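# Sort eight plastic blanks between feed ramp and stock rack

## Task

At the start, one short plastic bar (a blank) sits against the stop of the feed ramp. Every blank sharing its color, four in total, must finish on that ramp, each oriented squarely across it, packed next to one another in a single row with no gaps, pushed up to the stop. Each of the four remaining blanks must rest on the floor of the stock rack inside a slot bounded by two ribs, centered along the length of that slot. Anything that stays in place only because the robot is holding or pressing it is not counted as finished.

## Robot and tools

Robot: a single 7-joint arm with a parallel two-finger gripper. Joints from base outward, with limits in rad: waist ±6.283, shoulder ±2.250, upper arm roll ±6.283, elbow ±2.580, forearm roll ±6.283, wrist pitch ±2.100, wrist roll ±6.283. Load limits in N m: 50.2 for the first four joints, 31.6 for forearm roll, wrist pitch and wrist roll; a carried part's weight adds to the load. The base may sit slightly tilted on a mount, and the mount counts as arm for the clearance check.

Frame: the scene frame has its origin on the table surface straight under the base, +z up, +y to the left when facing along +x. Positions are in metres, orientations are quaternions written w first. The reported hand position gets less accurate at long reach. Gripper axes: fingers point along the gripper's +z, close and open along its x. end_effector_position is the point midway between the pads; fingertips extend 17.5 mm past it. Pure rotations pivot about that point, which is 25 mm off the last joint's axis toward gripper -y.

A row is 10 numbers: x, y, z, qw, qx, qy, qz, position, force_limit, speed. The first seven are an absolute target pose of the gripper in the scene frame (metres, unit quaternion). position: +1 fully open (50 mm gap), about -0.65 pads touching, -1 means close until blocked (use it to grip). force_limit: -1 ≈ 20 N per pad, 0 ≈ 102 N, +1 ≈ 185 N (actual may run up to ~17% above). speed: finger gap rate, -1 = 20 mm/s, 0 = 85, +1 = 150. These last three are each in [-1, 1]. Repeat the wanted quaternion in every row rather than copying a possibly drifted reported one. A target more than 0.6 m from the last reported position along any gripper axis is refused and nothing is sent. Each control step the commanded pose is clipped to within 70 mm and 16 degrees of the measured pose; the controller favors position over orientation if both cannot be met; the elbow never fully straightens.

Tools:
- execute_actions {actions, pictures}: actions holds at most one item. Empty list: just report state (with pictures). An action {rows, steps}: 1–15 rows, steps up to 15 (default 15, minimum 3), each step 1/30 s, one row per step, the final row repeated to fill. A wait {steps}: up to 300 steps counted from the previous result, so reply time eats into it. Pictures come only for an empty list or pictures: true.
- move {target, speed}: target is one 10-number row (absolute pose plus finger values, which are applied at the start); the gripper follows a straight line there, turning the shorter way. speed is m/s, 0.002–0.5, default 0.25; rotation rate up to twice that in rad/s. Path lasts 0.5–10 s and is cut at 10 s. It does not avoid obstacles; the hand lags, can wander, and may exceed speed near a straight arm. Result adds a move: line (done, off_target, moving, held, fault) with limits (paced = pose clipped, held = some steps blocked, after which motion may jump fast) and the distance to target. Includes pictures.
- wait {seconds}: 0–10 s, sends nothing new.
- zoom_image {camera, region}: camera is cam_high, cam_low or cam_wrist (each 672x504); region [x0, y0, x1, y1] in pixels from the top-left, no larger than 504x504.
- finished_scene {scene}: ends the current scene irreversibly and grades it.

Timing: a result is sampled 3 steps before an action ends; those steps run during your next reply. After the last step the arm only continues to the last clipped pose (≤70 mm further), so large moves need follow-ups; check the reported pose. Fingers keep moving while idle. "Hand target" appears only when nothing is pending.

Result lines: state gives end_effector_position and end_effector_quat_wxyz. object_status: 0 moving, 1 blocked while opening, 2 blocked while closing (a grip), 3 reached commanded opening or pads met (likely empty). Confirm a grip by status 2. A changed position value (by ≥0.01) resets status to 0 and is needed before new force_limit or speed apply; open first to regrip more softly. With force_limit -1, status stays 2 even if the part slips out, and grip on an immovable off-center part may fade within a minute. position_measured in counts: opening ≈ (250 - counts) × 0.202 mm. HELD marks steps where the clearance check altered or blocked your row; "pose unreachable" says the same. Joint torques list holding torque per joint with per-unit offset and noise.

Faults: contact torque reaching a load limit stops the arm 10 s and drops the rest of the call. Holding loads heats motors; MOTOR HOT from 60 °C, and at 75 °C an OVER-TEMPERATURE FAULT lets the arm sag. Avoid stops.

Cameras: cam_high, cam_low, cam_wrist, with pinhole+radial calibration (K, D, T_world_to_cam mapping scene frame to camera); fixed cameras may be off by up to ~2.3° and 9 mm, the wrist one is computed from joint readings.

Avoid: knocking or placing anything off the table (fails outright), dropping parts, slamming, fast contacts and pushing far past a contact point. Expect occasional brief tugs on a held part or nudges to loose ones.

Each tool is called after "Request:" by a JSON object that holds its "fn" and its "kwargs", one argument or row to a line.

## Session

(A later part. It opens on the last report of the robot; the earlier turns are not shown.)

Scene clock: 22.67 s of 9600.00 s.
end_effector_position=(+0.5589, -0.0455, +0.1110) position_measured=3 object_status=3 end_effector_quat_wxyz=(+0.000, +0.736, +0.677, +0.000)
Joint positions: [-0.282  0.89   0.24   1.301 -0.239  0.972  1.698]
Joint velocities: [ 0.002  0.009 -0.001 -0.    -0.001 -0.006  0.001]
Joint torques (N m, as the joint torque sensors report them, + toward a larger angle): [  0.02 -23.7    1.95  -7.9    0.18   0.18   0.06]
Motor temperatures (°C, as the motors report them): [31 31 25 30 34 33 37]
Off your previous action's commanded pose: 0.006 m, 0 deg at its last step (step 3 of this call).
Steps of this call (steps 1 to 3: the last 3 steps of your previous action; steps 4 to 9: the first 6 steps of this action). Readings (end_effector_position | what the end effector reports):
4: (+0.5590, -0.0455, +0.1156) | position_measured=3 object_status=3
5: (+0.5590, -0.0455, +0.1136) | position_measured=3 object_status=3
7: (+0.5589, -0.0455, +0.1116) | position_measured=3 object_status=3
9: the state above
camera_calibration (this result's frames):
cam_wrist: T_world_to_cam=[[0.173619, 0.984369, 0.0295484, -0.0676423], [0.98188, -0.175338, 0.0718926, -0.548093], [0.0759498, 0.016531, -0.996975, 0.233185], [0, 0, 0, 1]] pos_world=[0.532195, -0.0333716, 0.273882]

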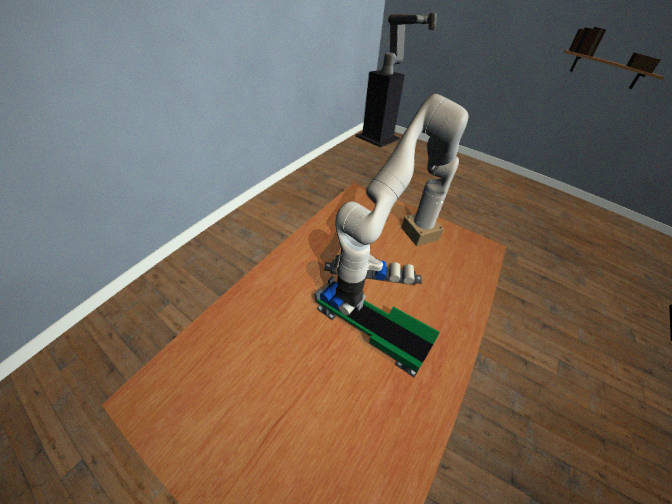

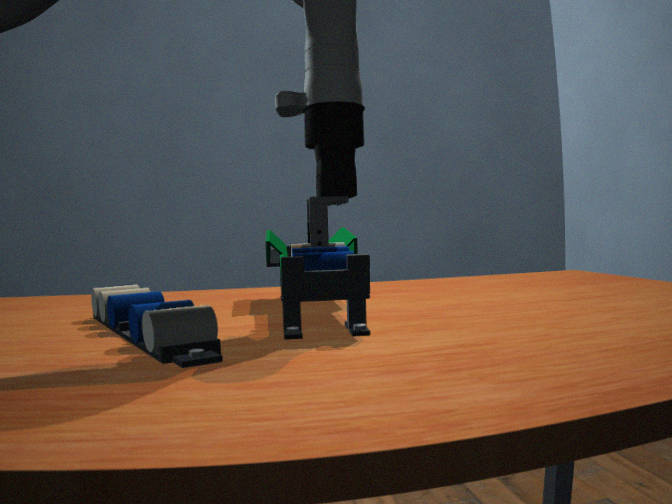

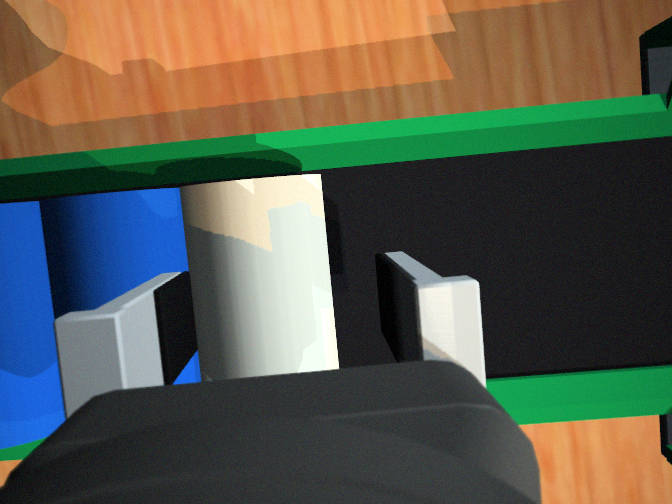

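Request:
{"fn": "execute_actions", "kwargs": {
  "actions": [
    {"rows": [[0.5588,-0.0454,0.1102,0,0.7361,0.6769,0,1,-0.5,-0.4],[0.5589,-0.0450,0.1098,0,0.7361,0.6769,0,1,-0.5,-0.4],[0.5589,-0.0445,0.1094,0,0.7361,0.6769,0,1,-0.5,-0.4],[0.5590,-0.0439,0.1090,0,0.7361,0.6769,0,1,-0.5,-0.4],[0.5590,-0.0433,0.1086,0,0.7361,0.6769,0,1,-0.5,-0.4],[0.5591,-0.0427,0.1082,0,0.7361,0.6769,0,1,-0.5,-0.4],[0.5591,-0.0421,0.1078,0,0.7361,0.6769,0,1,-0.5,-0.4],[0.5592,-0.0415,0.1074,0,0.7361,0.6769,0,1,-0.5,-0.4],[0.5592,-0.0409,0.1070,0,0.7361,0.6769,0,1,-0.5,-0.4],[0.5593,-0.0403,0.1066,0,0.7361,0.6769,0,1,-0.5,-0.4],[0.5593,-0.0397,0.1062,0,0.7361,0.6769,0,1,-0.5,-0.4],[0.5594,-0.0391,0.1057,0,0.7361,0.6769,0,1,-0.5,-0.4],[0.5594,-0.0385,0.1051,0,0.7361,0.6769,0,1,-0.5,-0.4],[0.5595,-0.0380,0.1044,0,0.7361,0.6769,0,1,-0.5,-0.4],[0.5595,-0.0377,0.1036,0,0.7361,0.6769,0,1,-0.5,-0.4]], "steps": 15}
  ]
}}

Request:
{"fn": "execute_actions", "kwargs": {
  "actions": [
    {"rows": [[0.5595,-0.0377,0.1024,0,0.7361,0.6769,0,1,-0.5,-0.4],[0.5595,-0.0377,0.1011,0,0.7361,0.6769,0,1,-0.5,-0.4],[0.5595,-0.0377,0.0997,0,0.7361,0.6769,0,1,-0.5,-0.4],[0.5595,-0.0377,0.0983,0,0.7361,0.6769,0,1,-0.5,-0.4],[0.5595,-0.0377,0.0970,0,0.7361,0.6769,0,1,-0.5,-0.4],[0.5595,-0.0377,0.0959,0,0.7361,0.6769,0,1,-0.5,-0.4],[0.5595,-0.0377,0.0951,0,0.7361,0.6769,0,1,-0.5,-0.4],[0.5595,-0.0377,0.0946,0,0.7361,0.6769,0,1,-0.5,-0.4],[0.5595,-0.0377,0.0944,0,0.7361,0.6769,0,1,-0.5,-0.4],[0.5595,-0.0377,0.0944,0,0.7361,0.6769,0,1,-0.5,-0.4],[0.5595,-0.0377,0.0944,0,0.7361,0.6769,0,-1,-0.5,-0.4]], "steps": 15}
  ]
}}

Request:
{"fn": "execute_actions", "kwargs": {
  "actions": [
    {"rows": [[0.5595,-0.0377,0.0944,0,0.7361,0.6769,0,-1,-0.5,-0.4],[0.5595,-0.0377,0.0944,0,0.7361,0.6769,0,-1,-0.5,-0.4],[0.5595,-0.0377,0.0944,0,0.7361,0.6769,0,-1,-0.5,-0.4],[0.5595,-0.0377,0.0944,0,0.7361,0.6769,0,-1,-0.5,-0.4],[0.5595,-0.0377,0.0944,0,0.7361,0.6769,0,-1,-0.5,-0.4],[0.5595,-0.0377,0.0944,0,0.7361,0.6769,0,-1,-0.5,-0.4],[0.5595,-0.0377,0.0944,0,0.7361,0.6769,0,-1,-0.5,-0.4],[0.5595,-0.0377,0.0948,0,0.7361,0.6769,0,-1,-0.5,-0.4],[0.5595,-0.0377,0.0962,0,0.7361,0.6769,0,-1,-0.5,-0.4],[0.5595,-0.0377,0.0983,0,0.7361,0.6769,0,-1,-0.5,-0.4],[0.5595,-0.0377,0.1011,0,0.7361,0.6769,0,-1,-0.5,-0.4],[0.5595,-0.0377,0.1046,0,0.7361,0.6769,0,-1,-0.5,-0.4],[0.5595,-0.0377,0.1084,0,0.7361,0.6769,0,-1,-0.5,-0.4],[0.5595,-0.0377,0.1126,0,0.7361,0.6769,0,-1,-0.5,-0.4],[0.5595,-0.0377,0.1168,0,0.7361,0.6769,0,-1,-0.5,-0.4]], "steps": 15}
  ]
}}

Request:
{"fn": "execute_actions", "kwargs": {
  "actions": [
    {"rows": [[0.5595,-0.0377,0.1210,0,0.7361,0.6769,0,-1,-0.5,-0.4],[0.5595,-0.0377,0.1249,0,0.7361,0.6769,0,-1,-0.5,-0.4],[0.5591,-0.0378,0.1283,0,0.7357,0.6772,0,-1,-0.5,-0.4],[0.5579,-0.0381,0.1311,0,0.7348,0.6783,0,-1,-0.5,-0.4],[0.5559,-0.0387,0.1332,0,0.7332,0.6801,0,-1,-0.5,-0.4],[0.5532,-0.0394,0.1346,0,0.7308,0.6826,0,-1,-0.5,-0.4],[0.5497,-0.0404,0.1350,0,0.7278,0.6858,0,-1,-0.5,-0.4],[0.5454,-0.0416,0.1350,0,0.7241,0.6896,0,-1,-0.5,-0.4],[0.5405,-0.0429,0.1350,0,0.7199,0.6941,0,-1,-0.5,-0.4],[0.5349,-0.0444,0.1350,0,0.7150,0.6990,0,-1,-0.5,-0.4],[0.5288,-0.0461,0.1350,0,0.7097,0.7045,0,-1,-0.5,-0.4],[0.5220,-0.0480,0.1350,0,0.7038,0.7104,0,-1,-0.5,-0.4],[0.5147,-0.0500,0.1350,0,0.6973,0.7167,0,-1,-0.5,-0.4],[0.5070,-0.0521,0.1350,0,0.6904,0.7234,0,-1,-0.5,-0.4],[0.4989,-0.0543,0.1350,0,0.6830,0.7304,0,-1,-0.5,-0.4]], "steps": 15}
  ]
}}

Request:
{"fn": "execute_actions", "kwargs": {
  "actions": [
    {"rows": [[0.4904,-0.0566,0.1350,0,0.6752,0.7376,0,-1,-0.5,-0.4],[0.4817,-0.0590,0.1350,0,0.6672,0.7448,0,-1,-0.5,-0.4],[0.4728,-0.0615,0.1350,0,0.6588,0.7523,0,-1,-0.5,-0.4],[0.4637,-0.0639,0.1348,0,0.6504,0.7596,0,-1,-0.5,-0.4],[0.4546,-0.0665,0.1340,0,0.6416,0.7670,0,-1,-0.5,-0.4],[0.4454,-0.0690,0.1328,0,0.6328,0.7742,0,-1,-0.5,-0.4],[0.4363,-0.0714,0.1312,0,0.6240,0.7814,0,-1,-0.5,-0.4],[0.4274,-0.0739,0.1291,0,0.6153,0.7883,0,-1,-0.5,-0.4],[0.4187,-0.0763,0.1266,0,0.6067,0.7949,0,-1,-0.5,-0.4],[0.4102,-0.0786,0.1237,0,0.5983,0.8012,0,-1,-0.5,-0.4],[0.4021,-0.0808,0.1204,0,0.5902,0.8072,0,-1,-0.5,-0.4],[0.3944,-0.0829,0.1169,0,0.5824,0.8129,0,-1,-0.5,-0.4],[0.3871,-0.0849,0.1130,0,0.5750,0.8182,0,-1,-0.5,-0.4],[0.3803,-0.0868,0.1089,0,0.5681,0.8229,0,-1,-0.5,-0.4],[0.3742,-0.0885,0.1046,0,0.5618,0.8272,0,-1,-0.5,-0.4]], "steps": 15}
  ]
}}

Request:
{"fn": "execute_actions", "kwargs": {
  "actions": [
    {"rows": [[0.3686,-0.0900,0.1002,0,0.5560,0.8311,0,-1,-0.5,-0.4],[0.3637,-0.0913,0.0956,0,0.5509,0.8345,0,-1,-0.5,-0.4],[0.3594,-0.0925,0.0910,0,0.5465,0.8374,0,-1,-0.5,-0.4],[0.3559,-0.0935,0.0864,0,0.5428,0.8398,0,-1,-0.5,-0.4],[0.3532,-0.0942,0.0818,0,0.5399,0.8417,0,-1,-0.5,-0.4],[0.3512,-0.0948,0.0774,0,0.5378,0.8430,0,-1,-0.5,-0.4],[0.3500,-0.0951,0.0731,0,0.5365,0.8438,0,-1,-0.5,-0.4],[0.3496,-0.0952,0.0690,0,0.5362,0.8441,0,-1,-0.5,-0.4],[0.3496,-0.0952,0.0651,0,0.5362,0.8441,0,-1,-0.5,-0.4],[0.3496,-0.0952,0.0616,0,0.5362,0.8441,0,-1,-0.5,-0.4],[0.3496,-0.0952,0.0583,0,0.5362,0.8441,0,-1,-0.5,-0.4],[0.3496,-0.0952,0.0554,0,0.5362,0.8441,0,-1,-0.5,-0.4],[0.3496,-0.0952,0.0529,0,0.5362,0.8441,0,-1,-0.5,-0.4],[0.3496,-0.0952,0.0508,0,0.5362,0.8441,0,-1,-0.5,-0.4],[0.3496,-0.0952,0.0490,0,0.5362,0.8441,0,-1,-0.5,-0.4]], "steps": 15}
  ]
}}

Request:
{"fn": "execute_actions", "kwargs": {
  "actions": [
    {"rows": [[0.3496,-0.0952,0.0475,0,0.5362,0.8441,0,-1,-0.5,-0.4],[0.3496,-0.0952,0.0463,0,0.5362,0.8441,0,-1,-0.5,-0.4],[0.3496,-0.0952,0.0454,0,0.5362,0.8441,0,-1,-0.5,-0.4],[0.3496,-0.0952,0.0450,0,0.5362,0.8441,0,-1,-0.5,-0.4]], "steps": 13}
  ],
  "pictures": true
}}

Scene clock: 25.00 s of 9600.00 s.
end_effector_position=(+0.5595, -0.0408, +0.1069) position_measured=3 object_status=3 end_effector_quat_wxyz=(+0.000, +0.736, +0.677, +0.000)
Joint positions: [-0.291  0.896  0.24   1.304 -0.24   0.963  1.69 ]
Joint velocities: [-0.03   0.019 -0.003  0.006 -0.005 -0.026 -0.027]
Joint torques (N m, as the joint torque sensors report them, + toward a larger angle): [ -0.78 -24.11   1.79  -7.62  -0.14   0.27  -0.38]
Motor temperatures (°C, as the motors report them): [31 31 25 30 34 33 37]
Off your previous action's commanded pose: 0.000 m, 0 deg at its last step (step 3 of this call).
Steps of this call (steps 1 to 3: the last 3 steps of your previous action; steps 4 to 58: nothing new was sent; steps 59 to 70: the first 12 steps of this action). Readings (end_effector_position | what the end effector reports):
59: (+0.5588, -0.0457, +0.1105) | position_measured=3 object_status=3
60: (+0.5588, -0.0455, +0.1103) | position_measured=3 object_status=3
62: (+0.5589, -0.0448, +0.1097) | position_measured=3 object_status=3
66: (+0.5592, -0.0432, +0.1084) | position_measured=3 object_status=3
70: the state above

Scene clock: 25.50 s of 9600.00 s.
end_effector_position=(+0.5596, -0.0380, +0.0947) position_measured=20 object_status=0 end_effector_quat_wxyz=(+0.000, +0.736, +0.677, +0.000)
Joint positions: [-0.293  0.913  0.235  1.311 -0.244  0.939  1.688]
Joint velocities: [ 0.     0.005 -0.002  0.001 -0.001 -0.004  0.   ]
Joint torques (N m, as the joint torque sensors report them, + toward a larger angle): [ -0.33 -23.87   2.01  -7.88   0.02   0.02   0.02]
Motor temperatures (°C, as the motors report them): [31 31 25 30 34 33 37]
Off your previous action's commanded pose: 0.002 m, 0 deg at its last step (step 3 of this call).
Steps of this call (steps 1 to 3: the last 3 steps of your previous action; steps 4 to 15: the first 12 steps of this action). Readings (end_effector_position | what the end effector reports):
4: (+0.5596, -0.0387, +0.1044) | position_measured=3 object_status=3
5: (+0.5596, -0.0384, +0.1034) | position_measured=3 object_status=3
7: (+0.5596, -0.0383, +0.1010) | position_measured=3 object_status=3
11: (+0.5596, -0.0382, +0.0962) | position_measured=3 object_status=3
15: the state above

Scene clock: 26.00 s of 9600.00 s.
end_effector_position=(+0.5593, -0.0375, +0.0990) position_measured=58 object_status=2 end_effector_quat_wxyz=(-0.000, +0.736, +0.677, -0.000)
Joint positions: [-0.294  0.907  0.236  1.309 -0.243  0.948  1.687]
Joint velocities: [-0.011 -0.102  0.021 -0.038  0.02   0.138 -0.017]
Joint torques (N m, as the joint torque sensors report them, + toward a larger angle): [  0.05 -25.64   1.93  -8.46   0.36   0.04   0.3 ]
Motor temperatures (°C, as the motors report them): [31 31 25 30 34 33 37]
Off your previous action's commanded pose: 0.000 m, 0 deg at its last step (step 3 of this call).
Steps of this call (steps 1 to 3: the last 3 steps of your previous action; steps 4 to 15: the first 12 steps of this action). Readings (end_effector_position | what the end effector reports):
4: (+0.5596, -0.0380, +0.0946) | position_measured=58 object_status=0
5: (+0.5596, -0.0380, +0.0946) | position_measured=58 object_status=0
7: (+0.5596, -0.0380, +0.0946) | position_measured=58 object_status=0
11: (+0.5596, -0.0380, +0.0946) | position_measured=58 object_status=2
15: the state above

Scene clock: 26.50 s of 9600.00 s.
end_effector_position=(+0.5398, -0.0431, +0.1353) position_measured=58 object_status=2 end_effector_quat_wxyz=(-0.001, +0.719, +0.695, -0.001)
Joint positions: [-0.29   0.818  0.235  1.365 -0.219  0.98   1.735]
Joint velocities: [ 0.055 -0.252 -0.08   0.526  0.086 -0.262  0.379]
Joint torques (N m, as the joint torque sensors report them, + toward a larger angle): [  0.96 -23.1    2.27  -7.84   0.33   0.2   -0.04]
Motor temperatures (°C, as the motors report them): [31 31 25 30 34 33 37]
Off your previous action's commanded pose: 0.009 m, 0 deg at its last step (step 3 of this call).
Steps of this call (steps 1 to 3: the last 3 steps of your previous action; steps 4 to 15: the first 12 steps of this action). Readings (end_effector_position | what the end effector reports):
4: (+0.5594, -0.0376, +0.1120) | position_measured=58 object_status=2
5: (+0.5595, -0.0376, +0.1160) | position_measured=58 object_status=2
7: (+0.5593, -0.0378, +0.1237) | position_measured=58 object_status=2
11: (+0.5536, -0.0394, +0.1337) | position_measured=58 object_status=2
15: the state above

Scene clock: 27.00 s of 9600.00 s.
end_effector_position=(+0.4309, -0.0722, +0.1273) position_measured=58 object_status=2 end_effector_quat_wxyz=(-0.010, +0.620, +0.784, -0.012)
Joint positions: [-0.226  0.652  0.174  1.754 -0.153  0.773  2.033]
Joint velocities: [ 0.218 -0.283 -0.169  0.9    0.14  -0.609  0.694]
Joint torques (N m, as the joint torque sensors report them, + toward a larger angle): [ -0.28 -18.38   1.92  -6.72   0.28   0.22   0.02]
Motor temperatures (°C, as the motors report them): [31 31 25 30 34 33 37]
Off your previous action's commanded pose: 0.026 m, 4 deg at its last step (step 3 of this call).
Steps of this call (steps 1 to 3: the last 3 steps of your previous action; steps 4 to 15: the first 12 steps of this action). Readings (end_effector_position | what the end effector reports):
4: (+0.5180, -0.0489, +0.1353) | position_measured=58 object_status=2
5: (+0.5114, -0.0507, +0.1352) | position_measured=58 object_status=2
7: (+0.4971, -0.0545, +0.1349) | position_measured=58 object_status=2
11: (+0.4651, -0.0631, +0.1332) | position_measured=58 object_status=2
15: the state above

Scene clock: 27.50 s of 9600.00 s.
end_effector_position=(+0.3489, -0.0941, +0.0654) position_measured=58 object_status=2 end_effector_quat_wxyz=(-0.003, +0.536, +0.844, -0.003)
Joint positions: [-0.094  0.661  0.073  2.081 -0.133  0.408  2.3  ]
Joint velocities: [ 0.144  0.277 -0.155  0.139 -0.074 -0.492  0.151]
Joint torques (N m, as the joint torque sensors report them, + toward a larger angle): [ -1.18 -17.85   0.08  -5.19   0.02  -0.09   0.04]
Motor temperatures (°C, as the motors report them): [31 31 25 30 34 33 37]
Off your previous action's commanded pose: 0.036 m, 5 deg at its last step (step 3 of this call).
Steps of this call (steps 1 to 3: the last 3 steps of your previous action; steps 4 to 15: the first 12 steps of this action). Readings (end_effector_position | what the end effector reports):
4: (+0.3980, -0.0808, +0.1162) | position_measured=58 object_status=2
5: (+0.3905, -0.0827, +0.1128) | position_measured=58 object_status=2
7: (+0.3767, -0.0865, +0.1050) | position_measured=58 object_status=2
11: (+0.3571, -0.0925, +0.0876) | position_measured=58 object_status=2
15: the state above

Scene clock: 27.93 s of 9600.00 s.
end_effector_position=(+0.3499, -0.0951, +0.0453) position_measured=58 object_status=2 end_effector_quat_wxyz=(+0.000, +0.536, +0.844, +0.000)
Joint positions: [-0.077  0.709  0.055  2.091 -0.143  0.339  2.314]
Joint velocities: [ 0.003  0.008  0.    -0.001 -0.001 -0.001  0.001]
Joint torques (N m, as the joint torque sensors report them, + toward a larger angle): [ -0.11 -17.34   0.91  -3.29   0.38   0.09   0.09]
Motor temperatures (°C, as the motors report them): [31 31 25 30 34 33 37]
Off your previous action's commanded pose: 0.006 m, 0 deg at its last step (step 3 of this call).
Steps of this call (steps 1 to 3: the last 3 steps of your previous action; steps 4 to 13: the first 10 steps of this action). Readings (end_effector_position | what the end effector reports):
4: (+0.3498, -0.0942, +0.0524) | position_measured=58 object_status=2
5: (+0.3500, -0.0943, +0.0503) | position_measured=58 object_status=2
7: (+0.3501, -0.0946, +0.0473) | position_measured=58 object_status=2
11: (+0.3501, -0.0950, +0.0456) | position_measured=58 object_status=2
13: the state above
camera_calibration (this result's frames):
cam_wrist: T_world_to_cam=[[-0.34117, 0.939554, 0.02902, 0.195263], [0.93821, 0.338452, 0.0722029, -0.28276], [0.0580167, 0.0518603, -0.996968, 0.193985], [0, 0, 0, 1]] pos_world=[0.320652, -0.0978195, 0.208146]

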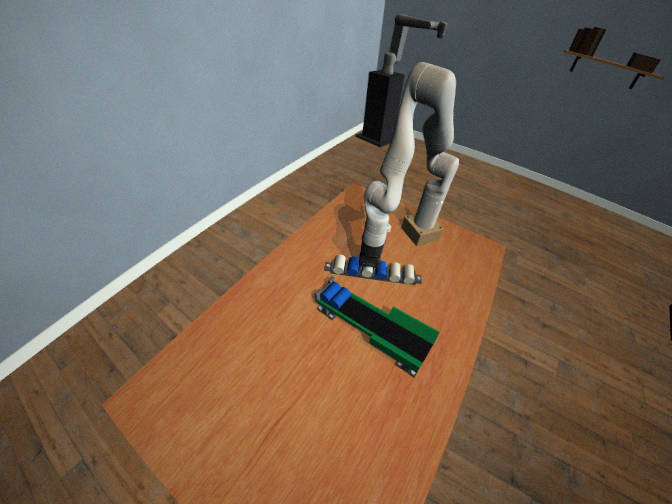

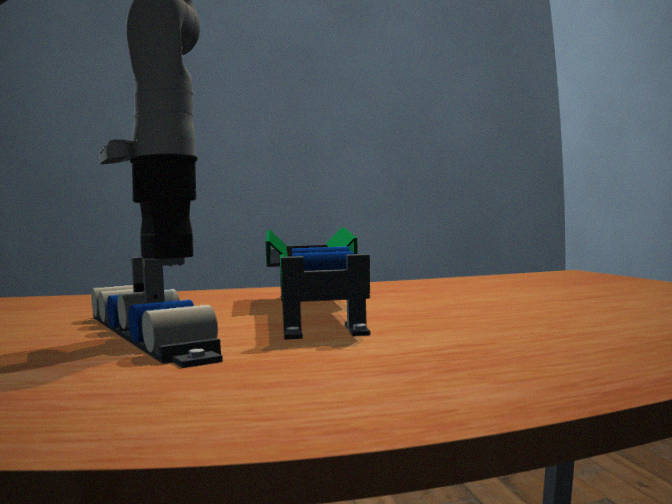

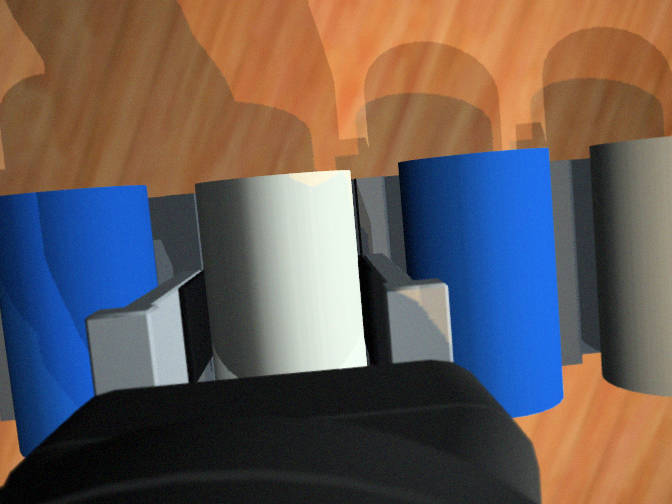

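Request:
{"fn": "zoom_image", "kwargs": {
  "camera": "cam_wrist",
  "region": [110, 140, 440, 260]
}}

Region (110, 140, 440, 260) of cam_wrist's 672x504 image, scaled by 1.527; it fills the top 183 rows of this view, and the rest is white.

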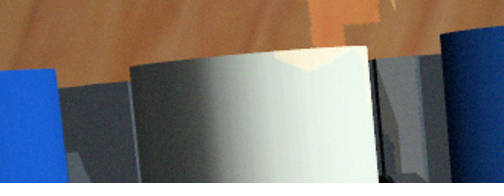

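Request:
{"fn": "execute_actions", "kwargs": {
  "actions": [
    {"rows": [[0.3495,-0.0955,0.0442,0,0.5362,0.8441,0,-1,-0.5,-0.4],[0.3494,-0.0959,0.0431,0,0.5362,0.8441,0,-1,-0.5,-0.4],[0.3494,-0.0962,0.0419,0,0.5362,0.8441,0,-1,-0.5,-0.4],[0.3494,-0.0963,0.0408,0,0.5362,0.8441,0,-1,-0.5,-0.4],[0.3494,-0.0963,0.0399,0,0.5362,0.8441,0,-1,-0.5,-0.4],[0.3494,-0.0963,0.0392,0,0.5362,0.8441,0,-1,-0.5,-0.4],[0.3494,-0.0963,0.0387,0,0.5362,0.8441,0,-1,-0.5,-0.4],[0.3494,-0.0963,0.0383,0,0.5362,0.8441,0,-1,-0.5,-0.4],[0.3494,-0.0963,0.0380,0,0.5362,0.8441,0,-1,-0.5,-0.4],[0.3494,-0.0963,0.0378,0,0.5362,0.8441,0,-1,-0.5,-0.4],[0.3494,-0.0963,0.0378,0,0.5362,0.8441,0,-1,-0.5,-0.4],[0.3494,-0.0963,0.0378,0,0.5362,0.8441,0,-1,-0.5,-0.4],[0.3494,-0.0963,0.0380,0,0.5362,0.8441,0,0.9,-0.5,-0.4]], "steps": 15}
  ],
  "pictures": true
}}

Request:
{"fn": "execute_actions", "kwargs": {
  "actions": [
    {"rows": [[0.3494,-0.0963,0.0381,0,0.5362,0.8441,0,0.9,-0.5,-0.4],[0.3494,-0.0963,0.0387,0,0.5362,0.8441,0,0.9,-0.5,-0.4],[0.3494,-0.0963,0.0404,0,0.5362,0.8441,0,0.9,-0.5,-0.4],[0.3494,-0.0963,0.0431,0,0.5362,0.8441,0,0.9,-0.5,-0.4],[0.3494,-0.0963,0.0466,0,0.5362,0.8441,0,0.9,-0.5,-0.4],[0.3494,-0.0963,0.0507,0,0.5362,0.8441,0,0.9,-0.5,-0.4],[0.3494,-0.0963,0.0551,0,0.5362,0.8441,0,0.9,-0.5,-0.4],[0.3494,-0.0963,0.0594,0,0.5362,0.8441,0,0.9,-0.5,-0.4],[0.3496,-0.0967,0.0635,0,0.5362,0.8441,0,0.9,-0.5,-0.4],[0.3501,-0.0978,0.0670,0,0.5362,0.8441,0,0.9,-0.5,-0.4],[0.3509,-0.0996,0.0697,0,0.5362,0.8441,0,0.9,-0.5,-0.4],[0.3521,-0.1020,0.0714,0,0.5362,0.8441,0,0.9,-0.5,-0.4],[0.3535,-0.1050,0.0720,0,0.5362,0.8441,0,0.9,-0.5,-0.4],[0.3551,-0.1085,0.0720,0,0.5362,0.8441,0,0.9,-0.5,-0.4],[0.3569,-0.1124,0.0720,0,0.5362,0.8441,0,0.9,-0.5,-0.4]], "steps": 15}
  ]
}}

Request:
{"fn": "execute_actions", "kwargs": {
  "actions": [
    {"rows": [[0.3588,-0.1165,0.0720,0,0.5362,0.8441,0,0.9,-0.5,-0.4],[0.3608,-0.1208,0.0720,0,0.5362,0.8441,0,0.9,-0.5,-0.4],[0.3628,-0.1250,0.0720,0,0.5362,0.8441,0,0.9,-0.5,-0.4],[0.3647,-0.1291,0.0720,0,0.5362,0.8441,0,0.9,-0.5,-0.4],[0.3665,-0.1330,0.0720,0,0.5362,0.8441,0,0.9,-0.5,-0.4],[0.3681,-0.1365,0.0720,0,0.5362,0.8441,0,0.9,-0.5,-0.4],[0.3695,-0.1395,0.0718,0,0.5362,0.8441,0,0.9,-0.5,-0.4],[0.3707,-0.1419,0.0712,0,0.5362,0.8441,0,0.9,-0.5,-0.4],[0.3715,-0.1437,0.0697,0,0.5362,0.8441,0,0.9,-0.5,-0.4],[0.3720,-0.1448,0.0670,0,0.5362,0.8441,0,0.9,-0.5,-0.4],[0.3722,-0.1452,0.0635,0,0.5362,0.8441,0,0.9,-0.5,-0.4],[0.3722,-0.1452,0.0594,0,0.5362,0.8441,0,0.9,-0.5,-0.4],[0.3722,-0.1452,0.0551,0,0.5362,0.8441,0,0.9,-0.5,-0.4],[0.3722,-0.1452,0.0507,0,0.5362,0.8441,0,0.9,-0.5,-0.4],[0.3722,-0.1452,0.0466,0,0.5362,0.8441,0,0.9,-0.5,-0.4]], "steps": 15}
  ],
  "pictures": true
}}

Request:
{"fn": "execute_actions", "kwargs": {
  "actions": [
    {"rows": [[0.3722,-0.1452,0.0431,0,0.5362,0.8441,0,0.9,-0.5,-0.4],[0.3722,-0.1452,0.0404,0,0.5362,0.8441,0,0.9,-0.5,-0.4],[0.3722,-0.1452,0.0387,0,0.5362,0.8441,0,0.9,-0.5,-0.4],[0.3722,-0.1452,0.0381,0,0.5362,0.8441,0,0.9,-0.5,-0.4],[0.3722,-0.1452,0.0381,0,0.5362,0.8441,0,0.9,-0.5,-0.4],[0.3722,-0.1452,0.0381,0,0.5362,0.8441,0,0.9,-0.5,-0.4],[0.3722,-0.1452,0.0381,0,0.5362,0.8441,0,0.9,-0.5,-0.4],[0.3722,-0.1452,0.0381,0,0.5362,0.8441,0,0.9,-0.5,-0.4],[0.3722,-0.1452,0.0381,0,0.5362,0.8441,0,0.9,-0.5,-0.4],[0.3722,-0.1452,0.0381,0,0.5362,0.8441,0,-1,-0.5,-0.4]], "steps": 15}
  ]
}}

Request:
{"fn": "execute_actions", "kwargs": {
  "actions": [
    {"steps": 6}
  ],
  "pictures": true
}}

Scene clock: 30.40 s of 9600.00 s.
end_effector_position=(+0.3495, -0.0962, +0.0385) position_measured=58 object_status=2 end_effector_quat_wxyz=(+0.000, +0.536, +0.844, +0.000)
Joint positions: [-0.07   0.727  0.05   2.092 -0.144  0.32   2.318]
Joint velocities: [ 0.001 -0.001 -0.002  0.002 -0.    -0.004  0.001]
Joint torques (N m, as the joint torque sensors report them, + toward a larger angle): [ -0.05 -15.73   0.97  -3.15   0.3   -0.7    0.11]
Motor temperatures (°C, as the motors report them): [31 32 25 30 34 33 37]
Off your previous action's commanded pose: 0.000 m, 0 deg at its last step (step 3 of this call).
Steps of this call (steps 1 to 3: the last 3 steps of your previous action; steps 4 to 62: nothing new was sent; steps 63 to 74: the first 12 steps of this action). Readings (end_effector_position | what the end effector reports):
63: (+0.3496, -0.0952, +0.0449) | position_measured=58 object_status=2
64: (+0.3495, -0.0954, +0.0443) | position_measured=58 object_status=2
66: (+0.3492, -0.0960, +0.0426) | position_measured=58 object_status=2
70: (+0.3494, -0.0962, +0.0394) | position_measured=58 object_status=2
74: the state above
camera_calibration (this result's frames):
cam_wrist: T_world_to_cam=[[-0.34083, 0.939671, 0.0292153, 0.196298], [0.938349, 0.338113, 0.0719733, -0.281581], [0.0577531, 0.0519448, -0.996979, 0.18733], [0, 0, 0, 1]] pos_world=[0.320307, -0.0989805, 0.201295]

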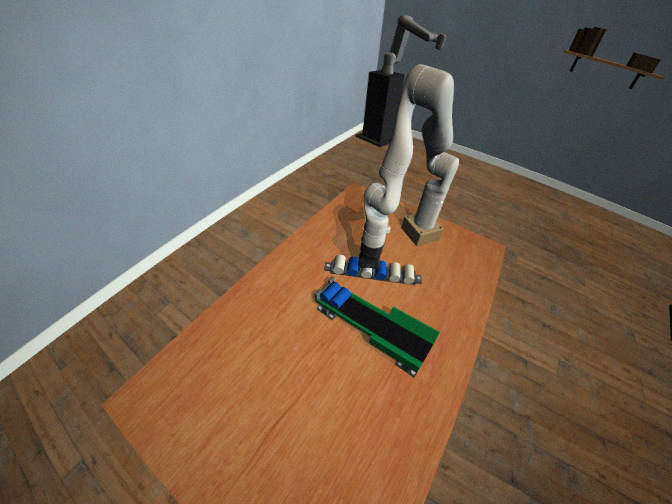

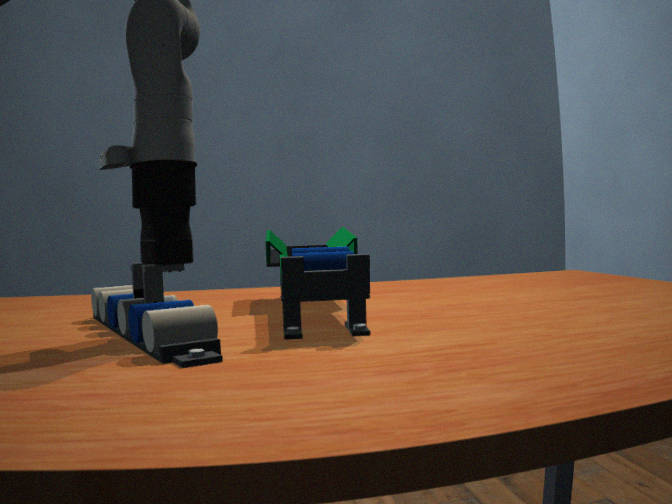

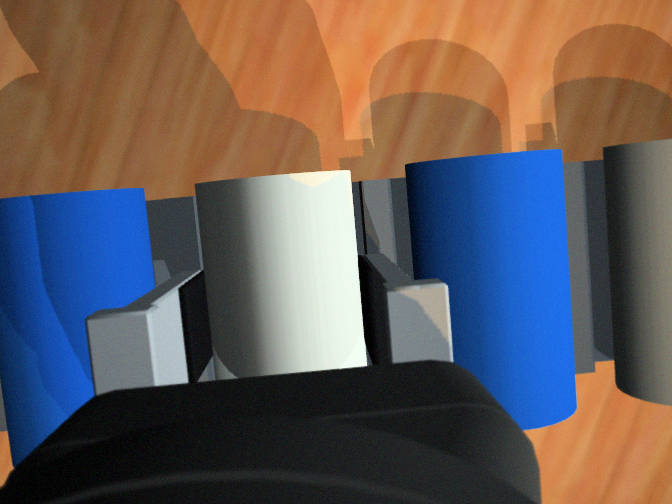

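Scene clock: 30.90 s of 9600.00 s.
end_effector_position=(+0.3502, -0.0978, +0.0644) position_measured=18 object_status=3 end_effector_quat_wxyz=(+0.000, +0.536, +0.844, +0.000)
Joint positions: [-0.076  0.662  0.066  2.084 -0.136  0.395  2.314]
Joint velocities: [ 0.058 -0.209  0.058 -0.127  0.052  0.364  0.032]
Joint torques (N m, as the joint torque sensors report them, + toward a larger angle): [  0.44 -16.04   1.05  -4.09   0.32  -0.2   -0.11]
Motor temperatures (°C, as the motors report them): [31 32 25 30 34 33 37]
Off your previous action's commanded pose: 0.000 m, 0 deg at its last step (step 3 of this call).
Steps of this call (steps 1 to 3: the last 3 steps of your previous action; steps 4 to 15: the first 12 steps of this action). Readings (end_effector_position | what the end effector reports):
4: (+0.3496, -0.0963, +0.0383) | position_measured=22 object_status=0
5: (+0.3496, -0.0963, +0.0384) | position_measured=19 object_status=0
7: (+0.3497, -0.0962, +0.0399) | position_measured=18 object_status=0
11: (+0.3500, -0.0962, +0.0501) | position_measured=18 object_status=0
15: the state above

Scene clock: 31.40 s of 9600.00 s.
end_effector_position=(+0.3711, -0.1434, +0.0668) position_measured=18 object_status=3 end_effector_quat_wxyz=(-0.000, +0.536, +0.844, -0.001)
Joint positions: [ 0.024  0.695  0.065  1.97  -0.114  0.477  2.391]
Joint velocities: [ 0.076  0.21  -0.037 -0.055 -0.016 -0.157  0.071]
Joint torques (N m, as the joint torque sensors report them, + toward a larger angle): [ -1.11 -17.17  -0.23  -4.37   0.3   -0.02  -0.04]
Motor temperatures (°C, as the motors report them): [31 32 25 30 34 33 37]
Off your previous action's commanded pose: 0.009 m, 0 deg at its last step (step 3 of this call).
Steps of this call (steps 1 to 3: the last 3 steps of your previous action; steps 4 to 15: the first 12 steps of this action). Readings (end_effector_position | what the end effector reports):
4: (+0.3536, -0.1085, +0.0704) | position_measured=18 object_status=3
5: (+0.3552, -0.1118, +0.0708) | position_measured=18 object_status=3
7: (+0.3589, -0.1192, +0.0713) | position_measured=18 object_status=3
11: (+0.3665, -0.1343, +0.0719) | position_measured=18 object_status=3
15: the state above
camera_calibration (this result's frames):
cam_wrist: T_world_to_cam=[[-0.34169, 0.939372, 0.028774, 0.247498], [0.938151, 0.339107, 0.0698455, -0.28754], [0.0558535, 0.0508599, -0.997143, 0.217353], [0, 0, 0, 1]] pos_world=[0.342184, -0.146041, 0.229694]

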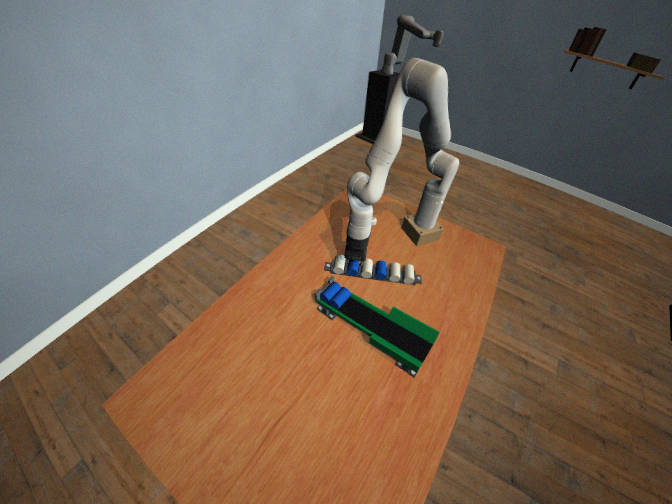

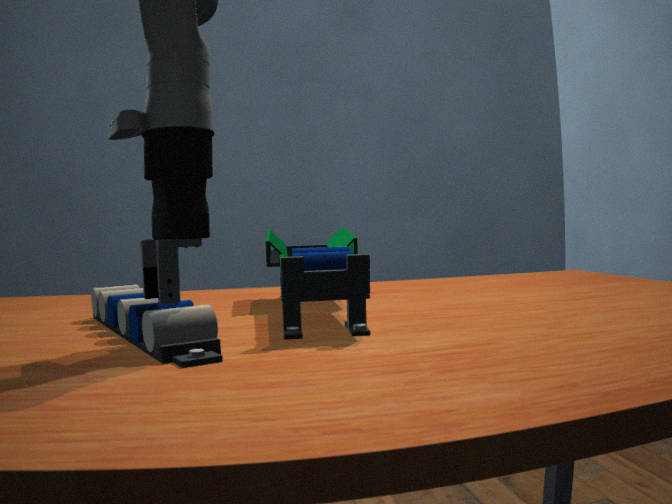

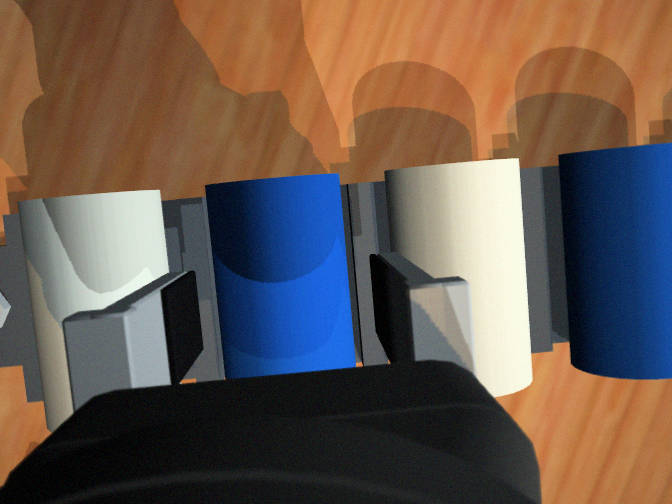

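Scene clock: 31.90 s of 9600.00 s.
end_effector_position=(+0.3725, -0.1452, +0.0384) position_measured=45 object_status=0 end_effector_quat_wxyz=(+0.000, +0.536, +0.844, +0.000)
Joint positions: [ 0.037  0.762  0.052  1.972 -0.122  0.406  2.401]
Joint velocities: [ 0.002  0.007  0.001 -0.    -0.001  0.001  0.   ]
Joint torques (N m, as the joint torque sensors report them, + toward a larger angle): [ -0.01 -18.54   0.73  -3.84   0.17  -0.09   0.02]
Motor temperatures (°C, as the motors report them): [31 32 25 30 34 33 37]
Off your previous action's commanded pose: 0.010 m, 0 deg at its last step (step 3 of this call).
Steps of this call (steps 1 to 3: the last 3 steps of your previous action; steps 4 to 15: the first 12 steps of this action). Readings (end_effector_position | what the end effector reports):
4: (+0.3719, -0.1447, +0.0530) | position_measured=18 object_status=3
5: (+0.3719, -0.1448, +0.0492) | position_measured=18 object_status=3
7: (+0.3722, -0.1449, +0.0428) | position_measured=18 object_status=3
11: (+0.3729, -0.1451, +0.0391) | position_measured=18 object_status=3
15: the state above

Scene clock: 32.10 s of 9600.00 s.
end_effector_position=(+0.3724, -0.1452, +0.0383) position_measured=58 object_status=0 end_effector_quat_wxyz=(+0.000, +0.536, +0.844, +0.000)
Joint positions: [ 0.037  0.762  0.052  1.972 -0.122  0.406  2.401]
Joint velocities: [ 0.     0.    -0.     0.001 -0.001 -0.     0.   ]
Joint torques (N m, as the joint torque sensors report them, + toward a larger angle): [  0.05 -17.86   0.78  -3.92   0.11  -0.02   0.1 ]
Motor temperatures (°C, as the motors report them): [31 32 25 30 34 33 37]
Hand target: +0.372, -0.145, +0.038; -0.000, +0.536, +0.844, +0.000
Off the commanded pose: 0.000 m, 0 deg.
Kept back: nothing.
Steps of this call (steps 1 to 3: the last 3 steps of your previous action; steps 4 to 6: nothing new was sent). Readings (end_effector_position | what the end effector reports):
1: (+0.3724, -0.1452, +0.0383) | position_measured=54 object_status=0
2: (+0.3724, -0.1452, +0.0383) | position_measured=58 object_status=0
4: (+0.3724, -0.1452, +0.0383) | position_measured=58 object_status=0
6: the state above
camera_calibration (this result's frames):
cam_wrist: T_world_to_cam=[[-0.340944, 0.93963, 0.0292142, 0.25013], [0.938312, 0.338229, 0.0719153, -0.286482], [0.0576927, 0.0519311, -0.996983, 0.188445], [0, 0, 0, 1]] pos_world=[0.343217, -0.147919, 0.201172]

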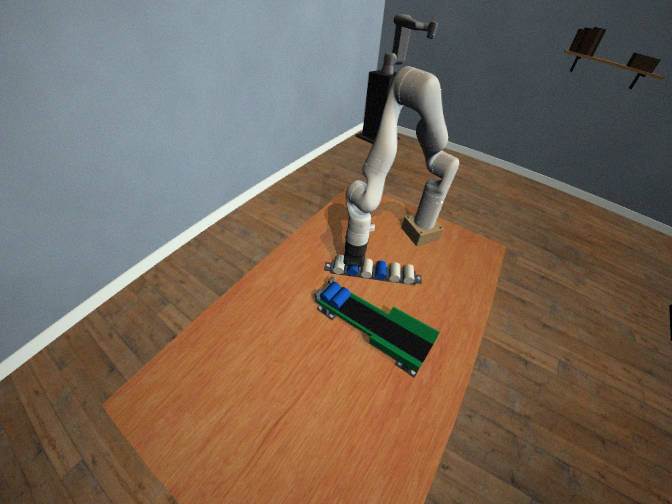

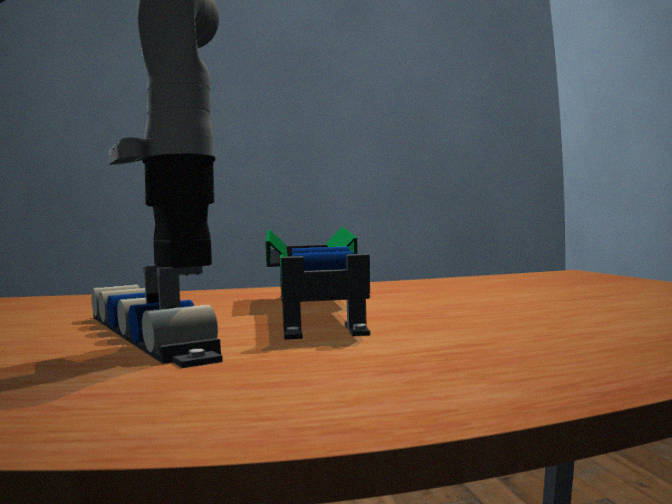

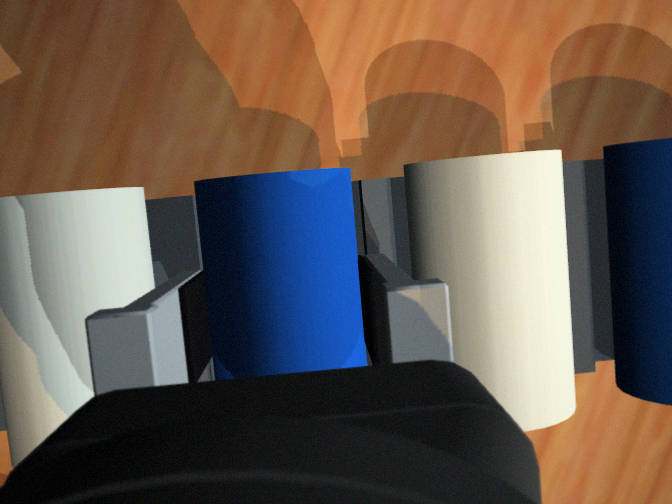

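Request:
{"fn": "execute_actions", "kwargs": {
  "actions": []
}}

Scene clock: 32.53 s of 9600.00 s.
end_effector_position=(+0.3724, -0.1452, +0.0383) position_measured=58 object_status=2 end_effector_quat_wxyz=(+0.000, +0.536, +0.844, +0.000)
Joint positions: [ 0.037  0.762  0.052  1.972 -0.122  0.406  2.401]
Joint velocities: [-0.  0.  0.  0.  0.  0. -0.]
Joint torques (N m, as the joint torque sensors report them, + toward a larger angle): [ -0.05 -18.24   0.86  -3.89   0.15  -0.05  -0.12]
Motor temperatures (°C, as the motors report them): [31 32 25 30 34 33 37]
Hand target: +0.372, -0.145, +0.038; -0.000, +0.536, +0.844, +0.000
Off the commanded pose: 0.000 m, 0 deg.
Kept back: nothing.
Steps of this call (steps 1 to 13: nothing new was sent). Readings (end_effector_position | what the end effector reports):
1: (+0.3724, -0.1452, +0.0383) | position_measured=58 object_status=0
2: (+0.3724, -0.1452, +0.0383) | position_measured=58 object_status=2
4: (+0.3724, -0.1452, +0.0383) | position_measured=58 object_status=2
8: (+0.3724, -0.1452, +0.0383) | position_measured=58 object_status=2
13: the state above
camera_calibration (this result's frames):
cam_wrist: T_world_to_cam=[[-0.340938, 0.939631, 0.0292204, 0.250128], [0.938314, 0.338224, 0.0719177, -0.286483], [0.0576932, 0.0519374, -0.996982, 0.188446], [0, 0, 0, 1]] pos_world=[0.343217, -0.14792, 0.201172]

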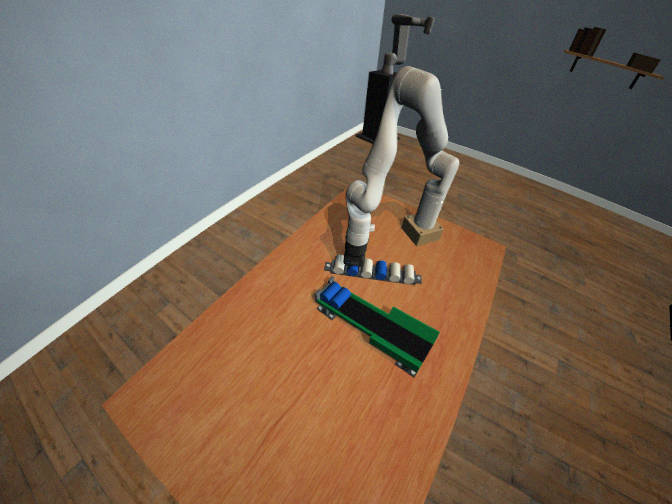

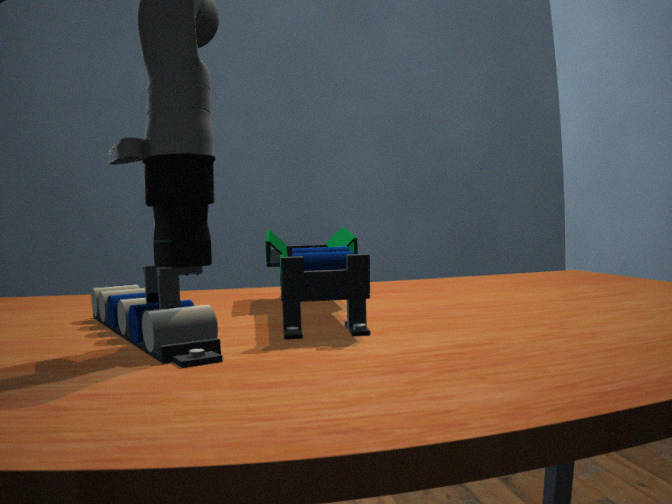

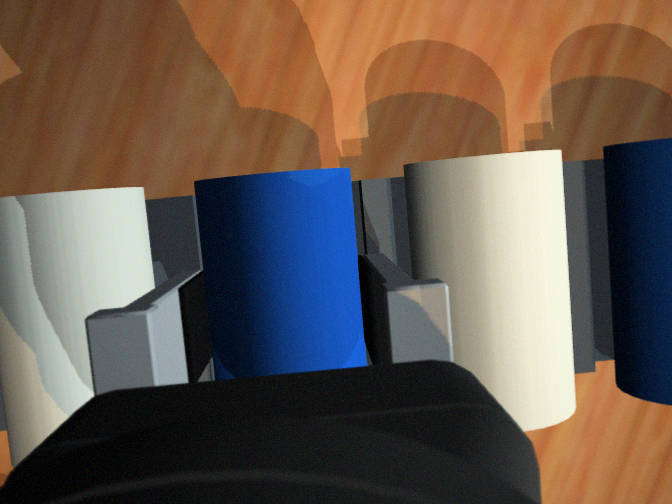

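Request:
{"fn": "execute_actions", "kwargs": {
  "actions": [
    {"rows":[[0.3724,-0.1452,0.0385,0,0.5362,0.8441,0,-1,-0.5,-0.4],[0.3724,-0.1452,0.0398,0,0.5362,0.8441,0,-1,-0.5,-0.4],[0.3724,-0.1452,0.0419,0,0.5362,0.8441,0,-1,-0.5,-0.4],[0.3724,-0.1452,0.0448,0,0.5362,0.8441,0,-1,-0.5,-0.4],[0.3724,-0.1452,0.0484,0,0.5362,0.8441,0,-1,-0.5,-0.4],[0.3724,-0.1452,0.0527,0,0.5362,0.8441,0,-1,-0.5,-0.4],[0.3724,-0.1452,0.0576,0,0.5362,0.8441,0,-1,-0.5,-0.4],[0.3724,-0.1452,0.0631,0,0.5362,0.8441,0,-1,-0.5,-0.4],[0.3724,-0.1452,0.0689,0,0.5362,0.8441,0,-1,-0.5,-0.4],[0.3724,-0.1452,0.0751,0,0.5362,0.8441,0,-1,-0.5,-0.4],[0.3728,-0.1450,0.0815,0,0.5366,0.8438,0,-1,-0.5,-0.4],[0.3738,-0.1444,0.0881,0,0.5379,0.8430,0,-1,-0.5,-0.4],[0.3756,-0.1434,0.0946,0,0.5399,0.8417,0,-1,-0.5,-0.4],[0.3781,-0.1420,0.1010,0,0.5429,0.8398,0,-1,-0.5,-0.4],[0.3812,-0.1402,0.1072,0,0.5465,0.8374,0,-1,-0.5,-0.4]],"steps":15}
  ]
}}

Request:
{"fn": "execute_actions", "kwargs": {
  "actions": [
    {"rows":[[0.3850,-0.1380,0.1130,0,0.5509,0.8346,0,-1,-0.5,-0.4],[0.3894,-0.1355,0.1185,0,0.5560,0.8312,0,-1,-0.5,-0.4],[0.3943,-0.1326,0.1234,0,0.5618,0.8273,0,-1,-0.5,-0.4],[0.3999,-0.1295,0.1277,0,0.5681,0.8229,0,-1,-0.5,-0.4],[0.4059,-0.1260,0.1313,0,0.5750,0.8181,0,-1,-0.5,-0.4],[0.4124,-0.1223,0.1342,0,0.5824,0.8129,0,-1,-0.5,-0.4],[0.4193,-0.1183,0.1363,0,0.5902,0.8073,0,-1,-0.5,-0.4],[0.4266,-0.1142,0.1376,0,0.5983,0.8013,0,-1,-0.5,-0.4],[0.4341,-0.1098,0.1380,0,0.6067,0.7949,0,-1,-0.5,-0.4],[0.4419,-0.1054,0.1380,0,0.6153,0.7883,0,-1,-0.5,-0.4],[0.4499,-0.1008,0.1380,0,0.6240,0.7814,0,-1,-0.5,-0.4],[0.4580,-0.0961,0.1380,0,0.6328,0.7743,0,-1,-0.5,-0.4],[0.4662,-0.0915,0.1380,0,0.6416,0.7670,0,-1,-0.5,-0.4],[0.4744,-0.0868,0.1380,0,0.6504,0.7596,0,-1,-0.5,-0.4],[0.4825,-0.0821,0.1380,0,0.6588,0.7523,0,-1,-0.5,-0.4]],"steps":15}
  ]
}}

Request:
{"fn": "execute_actions", "kwargs": {
  "actions": [
    {"rows":[[0.4905,-0.0775,0.1380,0,0.6672,0.7449,0,-1,-0.5,-0.4],[0.4983,-0.0731,0.1380,0,0.6752,0.7376,0,-1,-0.5,-0.4],[0.5058,-0.0687,0.1380,0,0.6830,0.7304,0,-1,-0.5,-0.4],[0.5131,-0.0646,0.1380,0,0.6904,0.7234,0,-1,-0.5,-0.4],[0.5200,-0.0606,0.1380,0,0.6973,0.7168,0,-1,-0.5,-0.4],[0.5265,-0.0569,0.1378,0,0.7038,0.7104,0,-1,-0.5,-0.4],[0.5325,-0.0534,0.1373,0,0.7097,0.7045,0,-1,-0.5,-0.4],[0.5381,-0.0503,0.1364,0,0.7151,0.6990,0,-1,-0.5,-0.4],[0.5430,-0.0474,0.1353,0,0.7199,0.6940,0,-1,-0.5,-0.4],[0.5474,-0.0449,0.1339,0,0.7242,0.6896,0,-1,-0.5,-0.4],[0.5512,-0.0427,0.1324,0,0.7278,0.6858,0,-1,-0.5,-0.4],[0.5543,-0.0409,0.1308,0,0.7308,0.6826,0,-1,-0.5,-0.4],[0.5568,-0.0395,0.1292,0,0.7331,0.6801,0,-1,-0.5,-0.4],[0.5586,-0.0385,0.1276,0,0.7348,0.6783,0,-1,-0.5,-0.4],[0.5596,-0.0379,0.1262,0,0.7357,0.6773,0,-1,-0.5,-0.4]],"steps":15}
  ]
}}

Request:
{"fn": "execute_actions", "kwargs": {
  "actions": [
    {"rows":[[0.5600,-0.0377,0.1250,0,0.7361,0.6769,0,-1,-0.5,-0.4],[0.5600,-0.0377,0.1241,0,0.7361,0.6769,0,-1,-0.5,-0.4],[0.5600,-0.0377,0.1234,0,0.7361,0.6769,0,-1,-0.5,-0.4],[0.5600,-0.0377,0.1230,0,0.7361,0.6769,0,-1,-0.5,-0.4]],"steps":13}
  ],
  "pictures": true
}}

Scene clock: 34.03 s of 9600.00 s.
end_effector_position=(+0.3728, -0.1451, +0.0709) position_measured=58 object_status=2 end_effector_quat_wxyz=(+0.001, +0.536, +0.844, +0.000)
Joint positions: [ 0.028  0.687  0.066  1.965 -0.115  0.488  2.394]
Joint velocities: [-0.064 -0.365  0.077 -0.073  0.035  0.441 -0.056]
Joint torques (N m, as the joint torque sensors report them, + toward a larger angle): [ -0.11 -18.49   0.63  -5.09   0.49  -0.06   0.08]
Motor temperatures (°C, as the motors report them): [31 32 25 30 34 33 37]
Steps of this call (steps 1 to 33: nothing new was sent; steps 34 to 45: the first 12 steps of this action). Readings (end_effector_position | what the end effector reports):
34: (+0.3725, -0.1452, +0.0384) | position_measured=58 object_status=2
35: (+0.3725, -0.1452, +0.0387) | position_measured=58 object_status=2
37: (+0.3726, -0.1451, +0.0409) | position_measured=58 object_status=2
41: (+0.3728, -0.1451, +0.0521) | position_measured=58 object_status=2
45: the state above

Scene clock: 34.53 s of 9600.00 s.
end_effector_position=(+0.4315, -0.1109, +0.1380) position_measured=58 object_status=2 end_effector_quat_wxyz=(+0.005, +0.602, +0.799, +0.007)
Joint positions: [-0.108  0.618  0.136  1.767 -0.146  0.747  2.163]
Joint velocities: [-0.377  0.278  0.156 -0.628 -0.141  0.361 -0.779]
Joint torques (N m, as the joint torque sensors report them, + toward a larger angle): [ -0.77 -16.43   1.45  -6.81  -0.14   0.16   0.04]
Motor temperatures (°C, as the motors report them): [31 32 25 30 34 33 37]
Off your previous action's commanded pose: 0.020 m, 1 deg at its last step (step 3 of this call).
Steps of this call (steps 1 to 3: the last 3 steps of your previous action; steps 4 to 15: the first 12 steps of this action). Readings (end_effector_position | what the end effector reports):
4: (+0.3769, -0.1422, +0.0947) | position_measured=58 object_status=2
5: (+0.3795, -0.1406, +0.1010) | position_measured=58 object_status=2
7: (+0.3861, -0.1365, +0.1119) | position_measured=58 object_status=2
11: (+0.4051, -0.1254, +0.1286) | position_measured=58 object_status=2
15: the state above

Scene clock: 35.03 s of 9600.00 s.
end_effector_position=(+0.5358, -0.0503, +0.1364) position_measured=58 object_status=2 end_effector_quat_wxyz=(+0.006, +0.712, +0.702, +0.010)
Joint positions: [-0.265  0.792  0.212  1.41  -0.21   0.934  1.767]
Joint velocities: [-0.191  0.382  0.125 -0.679 -0.086  0.352 -0.628]
Joint torques (N m, as the joint torque sensors report them, + toward a larger angle): [  0.04 -22.28   2.67  -7.99   0.25   0.2   -0.28]
Motor temperatures (°C, as the motors report them): [31 32 25 30 34 33 37]
Off your previous action's commanded pose: 0.034 m, 5 deg at its last step (step 3 of this call).
Steps of this call (steps 1 to 3: the last 3 steps of your previous action; steps 4 to 15: the first 12 steps of this action). Readings (end_effector_position | what the end effector reports):
4: (+0.4595, -0.0938, +0.1382) | position_measured=58 object_status=2
5: (+0.4670, -0.0894, +0.1383) | position_measured=58 object_status=2
7: (+0.4821, -0.0806, +0.1386) | position_measured=58 object_status=2
11: (+0.5110, -0.0640, +0.1387) | position_measured=58 object_status=2
15: the state above

Scene clock: 35.47 s of 9600.00 s.
end_effector_position=(+0.5603, -0.0378, +0.1238) position_measured=58 object_status=2 end_effector_quat_wxyz=(+0.000, +0.736, +0.677, +0.000)
Joint positions: [-0.289  0.871  0.23   1.289 -0.222  0.997  1.671]
Joint velocities: [-0.002  0.014 -0.001 -0.005  0.002  0.002 -0.002]
Joint torques (N m, as the joint torque sensors report them, + toward a larger angle): [ -0.1  -24.06   1.86  -8.05   0.1    0.31  -0.4 ]
Motor temperatures (°C, as the motors report them): [31 32 25 30 34 33 37]
Off your previous action's commanded pose: 0.013 m, 2 deg at its last step (step 3 of this call).
Steps of this call (steps 1 to 3: the last 3 steps of your previous action; steps 4 to 13: the first 10 steps of this action). Readings (end_effector_position | what the end effector reports):
4: (+0.5534, -0.0411, +0.1308) | position_measured=58 object_status=2
5: (+0.5561, -0.0397, +0.1291) | position_measured=58 object_status=2
7: (+0.5594, -0.0382, +0.1263) | position_measured=58 object_status=2
11: (+0.5603, -0.0379, +0.1243) | position_measured=58 object_status=2
13: the state above
camera_calibration (this result's frames):
cam_wrist: T_world_to_cam=[[0.174172, 0.984271, 0.0295781, -0.076177], [0.98171, -0.175907, 0.0728117, -0.549067], [0.0768694, 0.0163554, -0.996907, 0.24517], [0, 0, 0, 1]] pos_world=[0.533446, -0.0256156, 0.286644]

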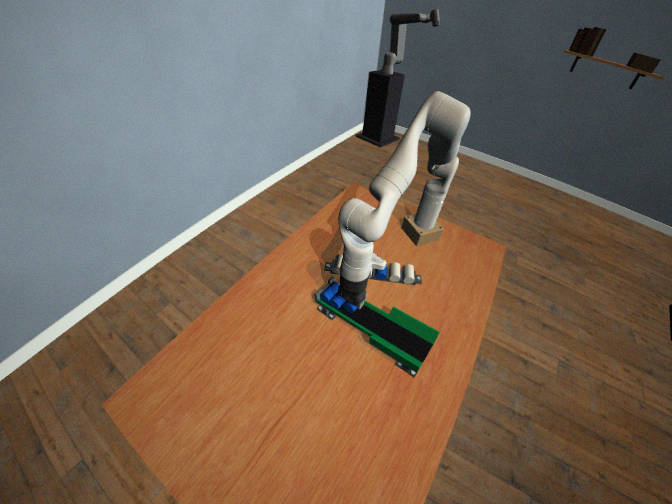

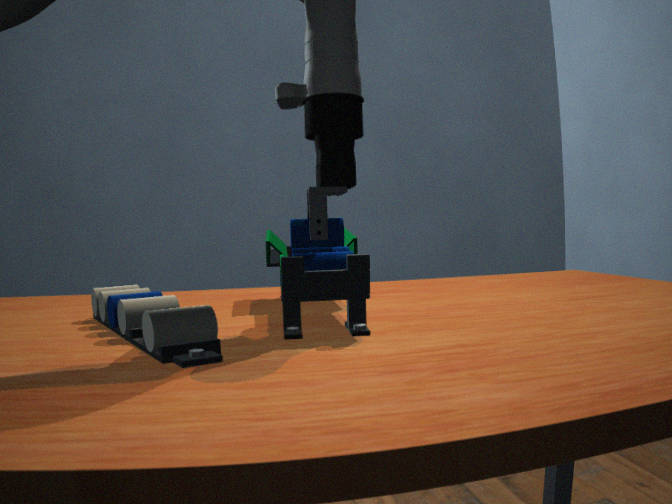

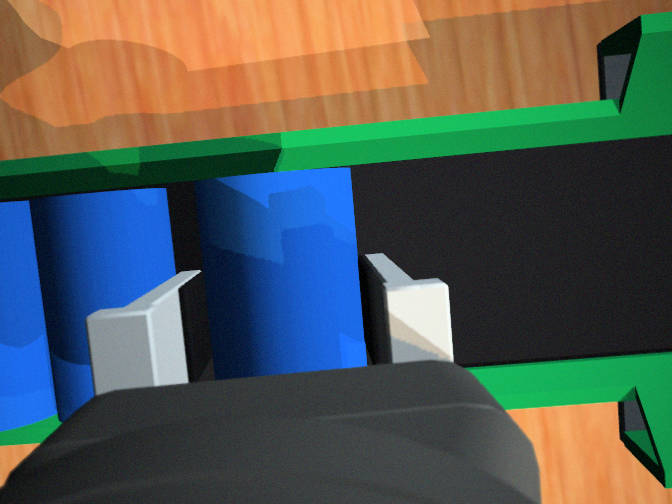

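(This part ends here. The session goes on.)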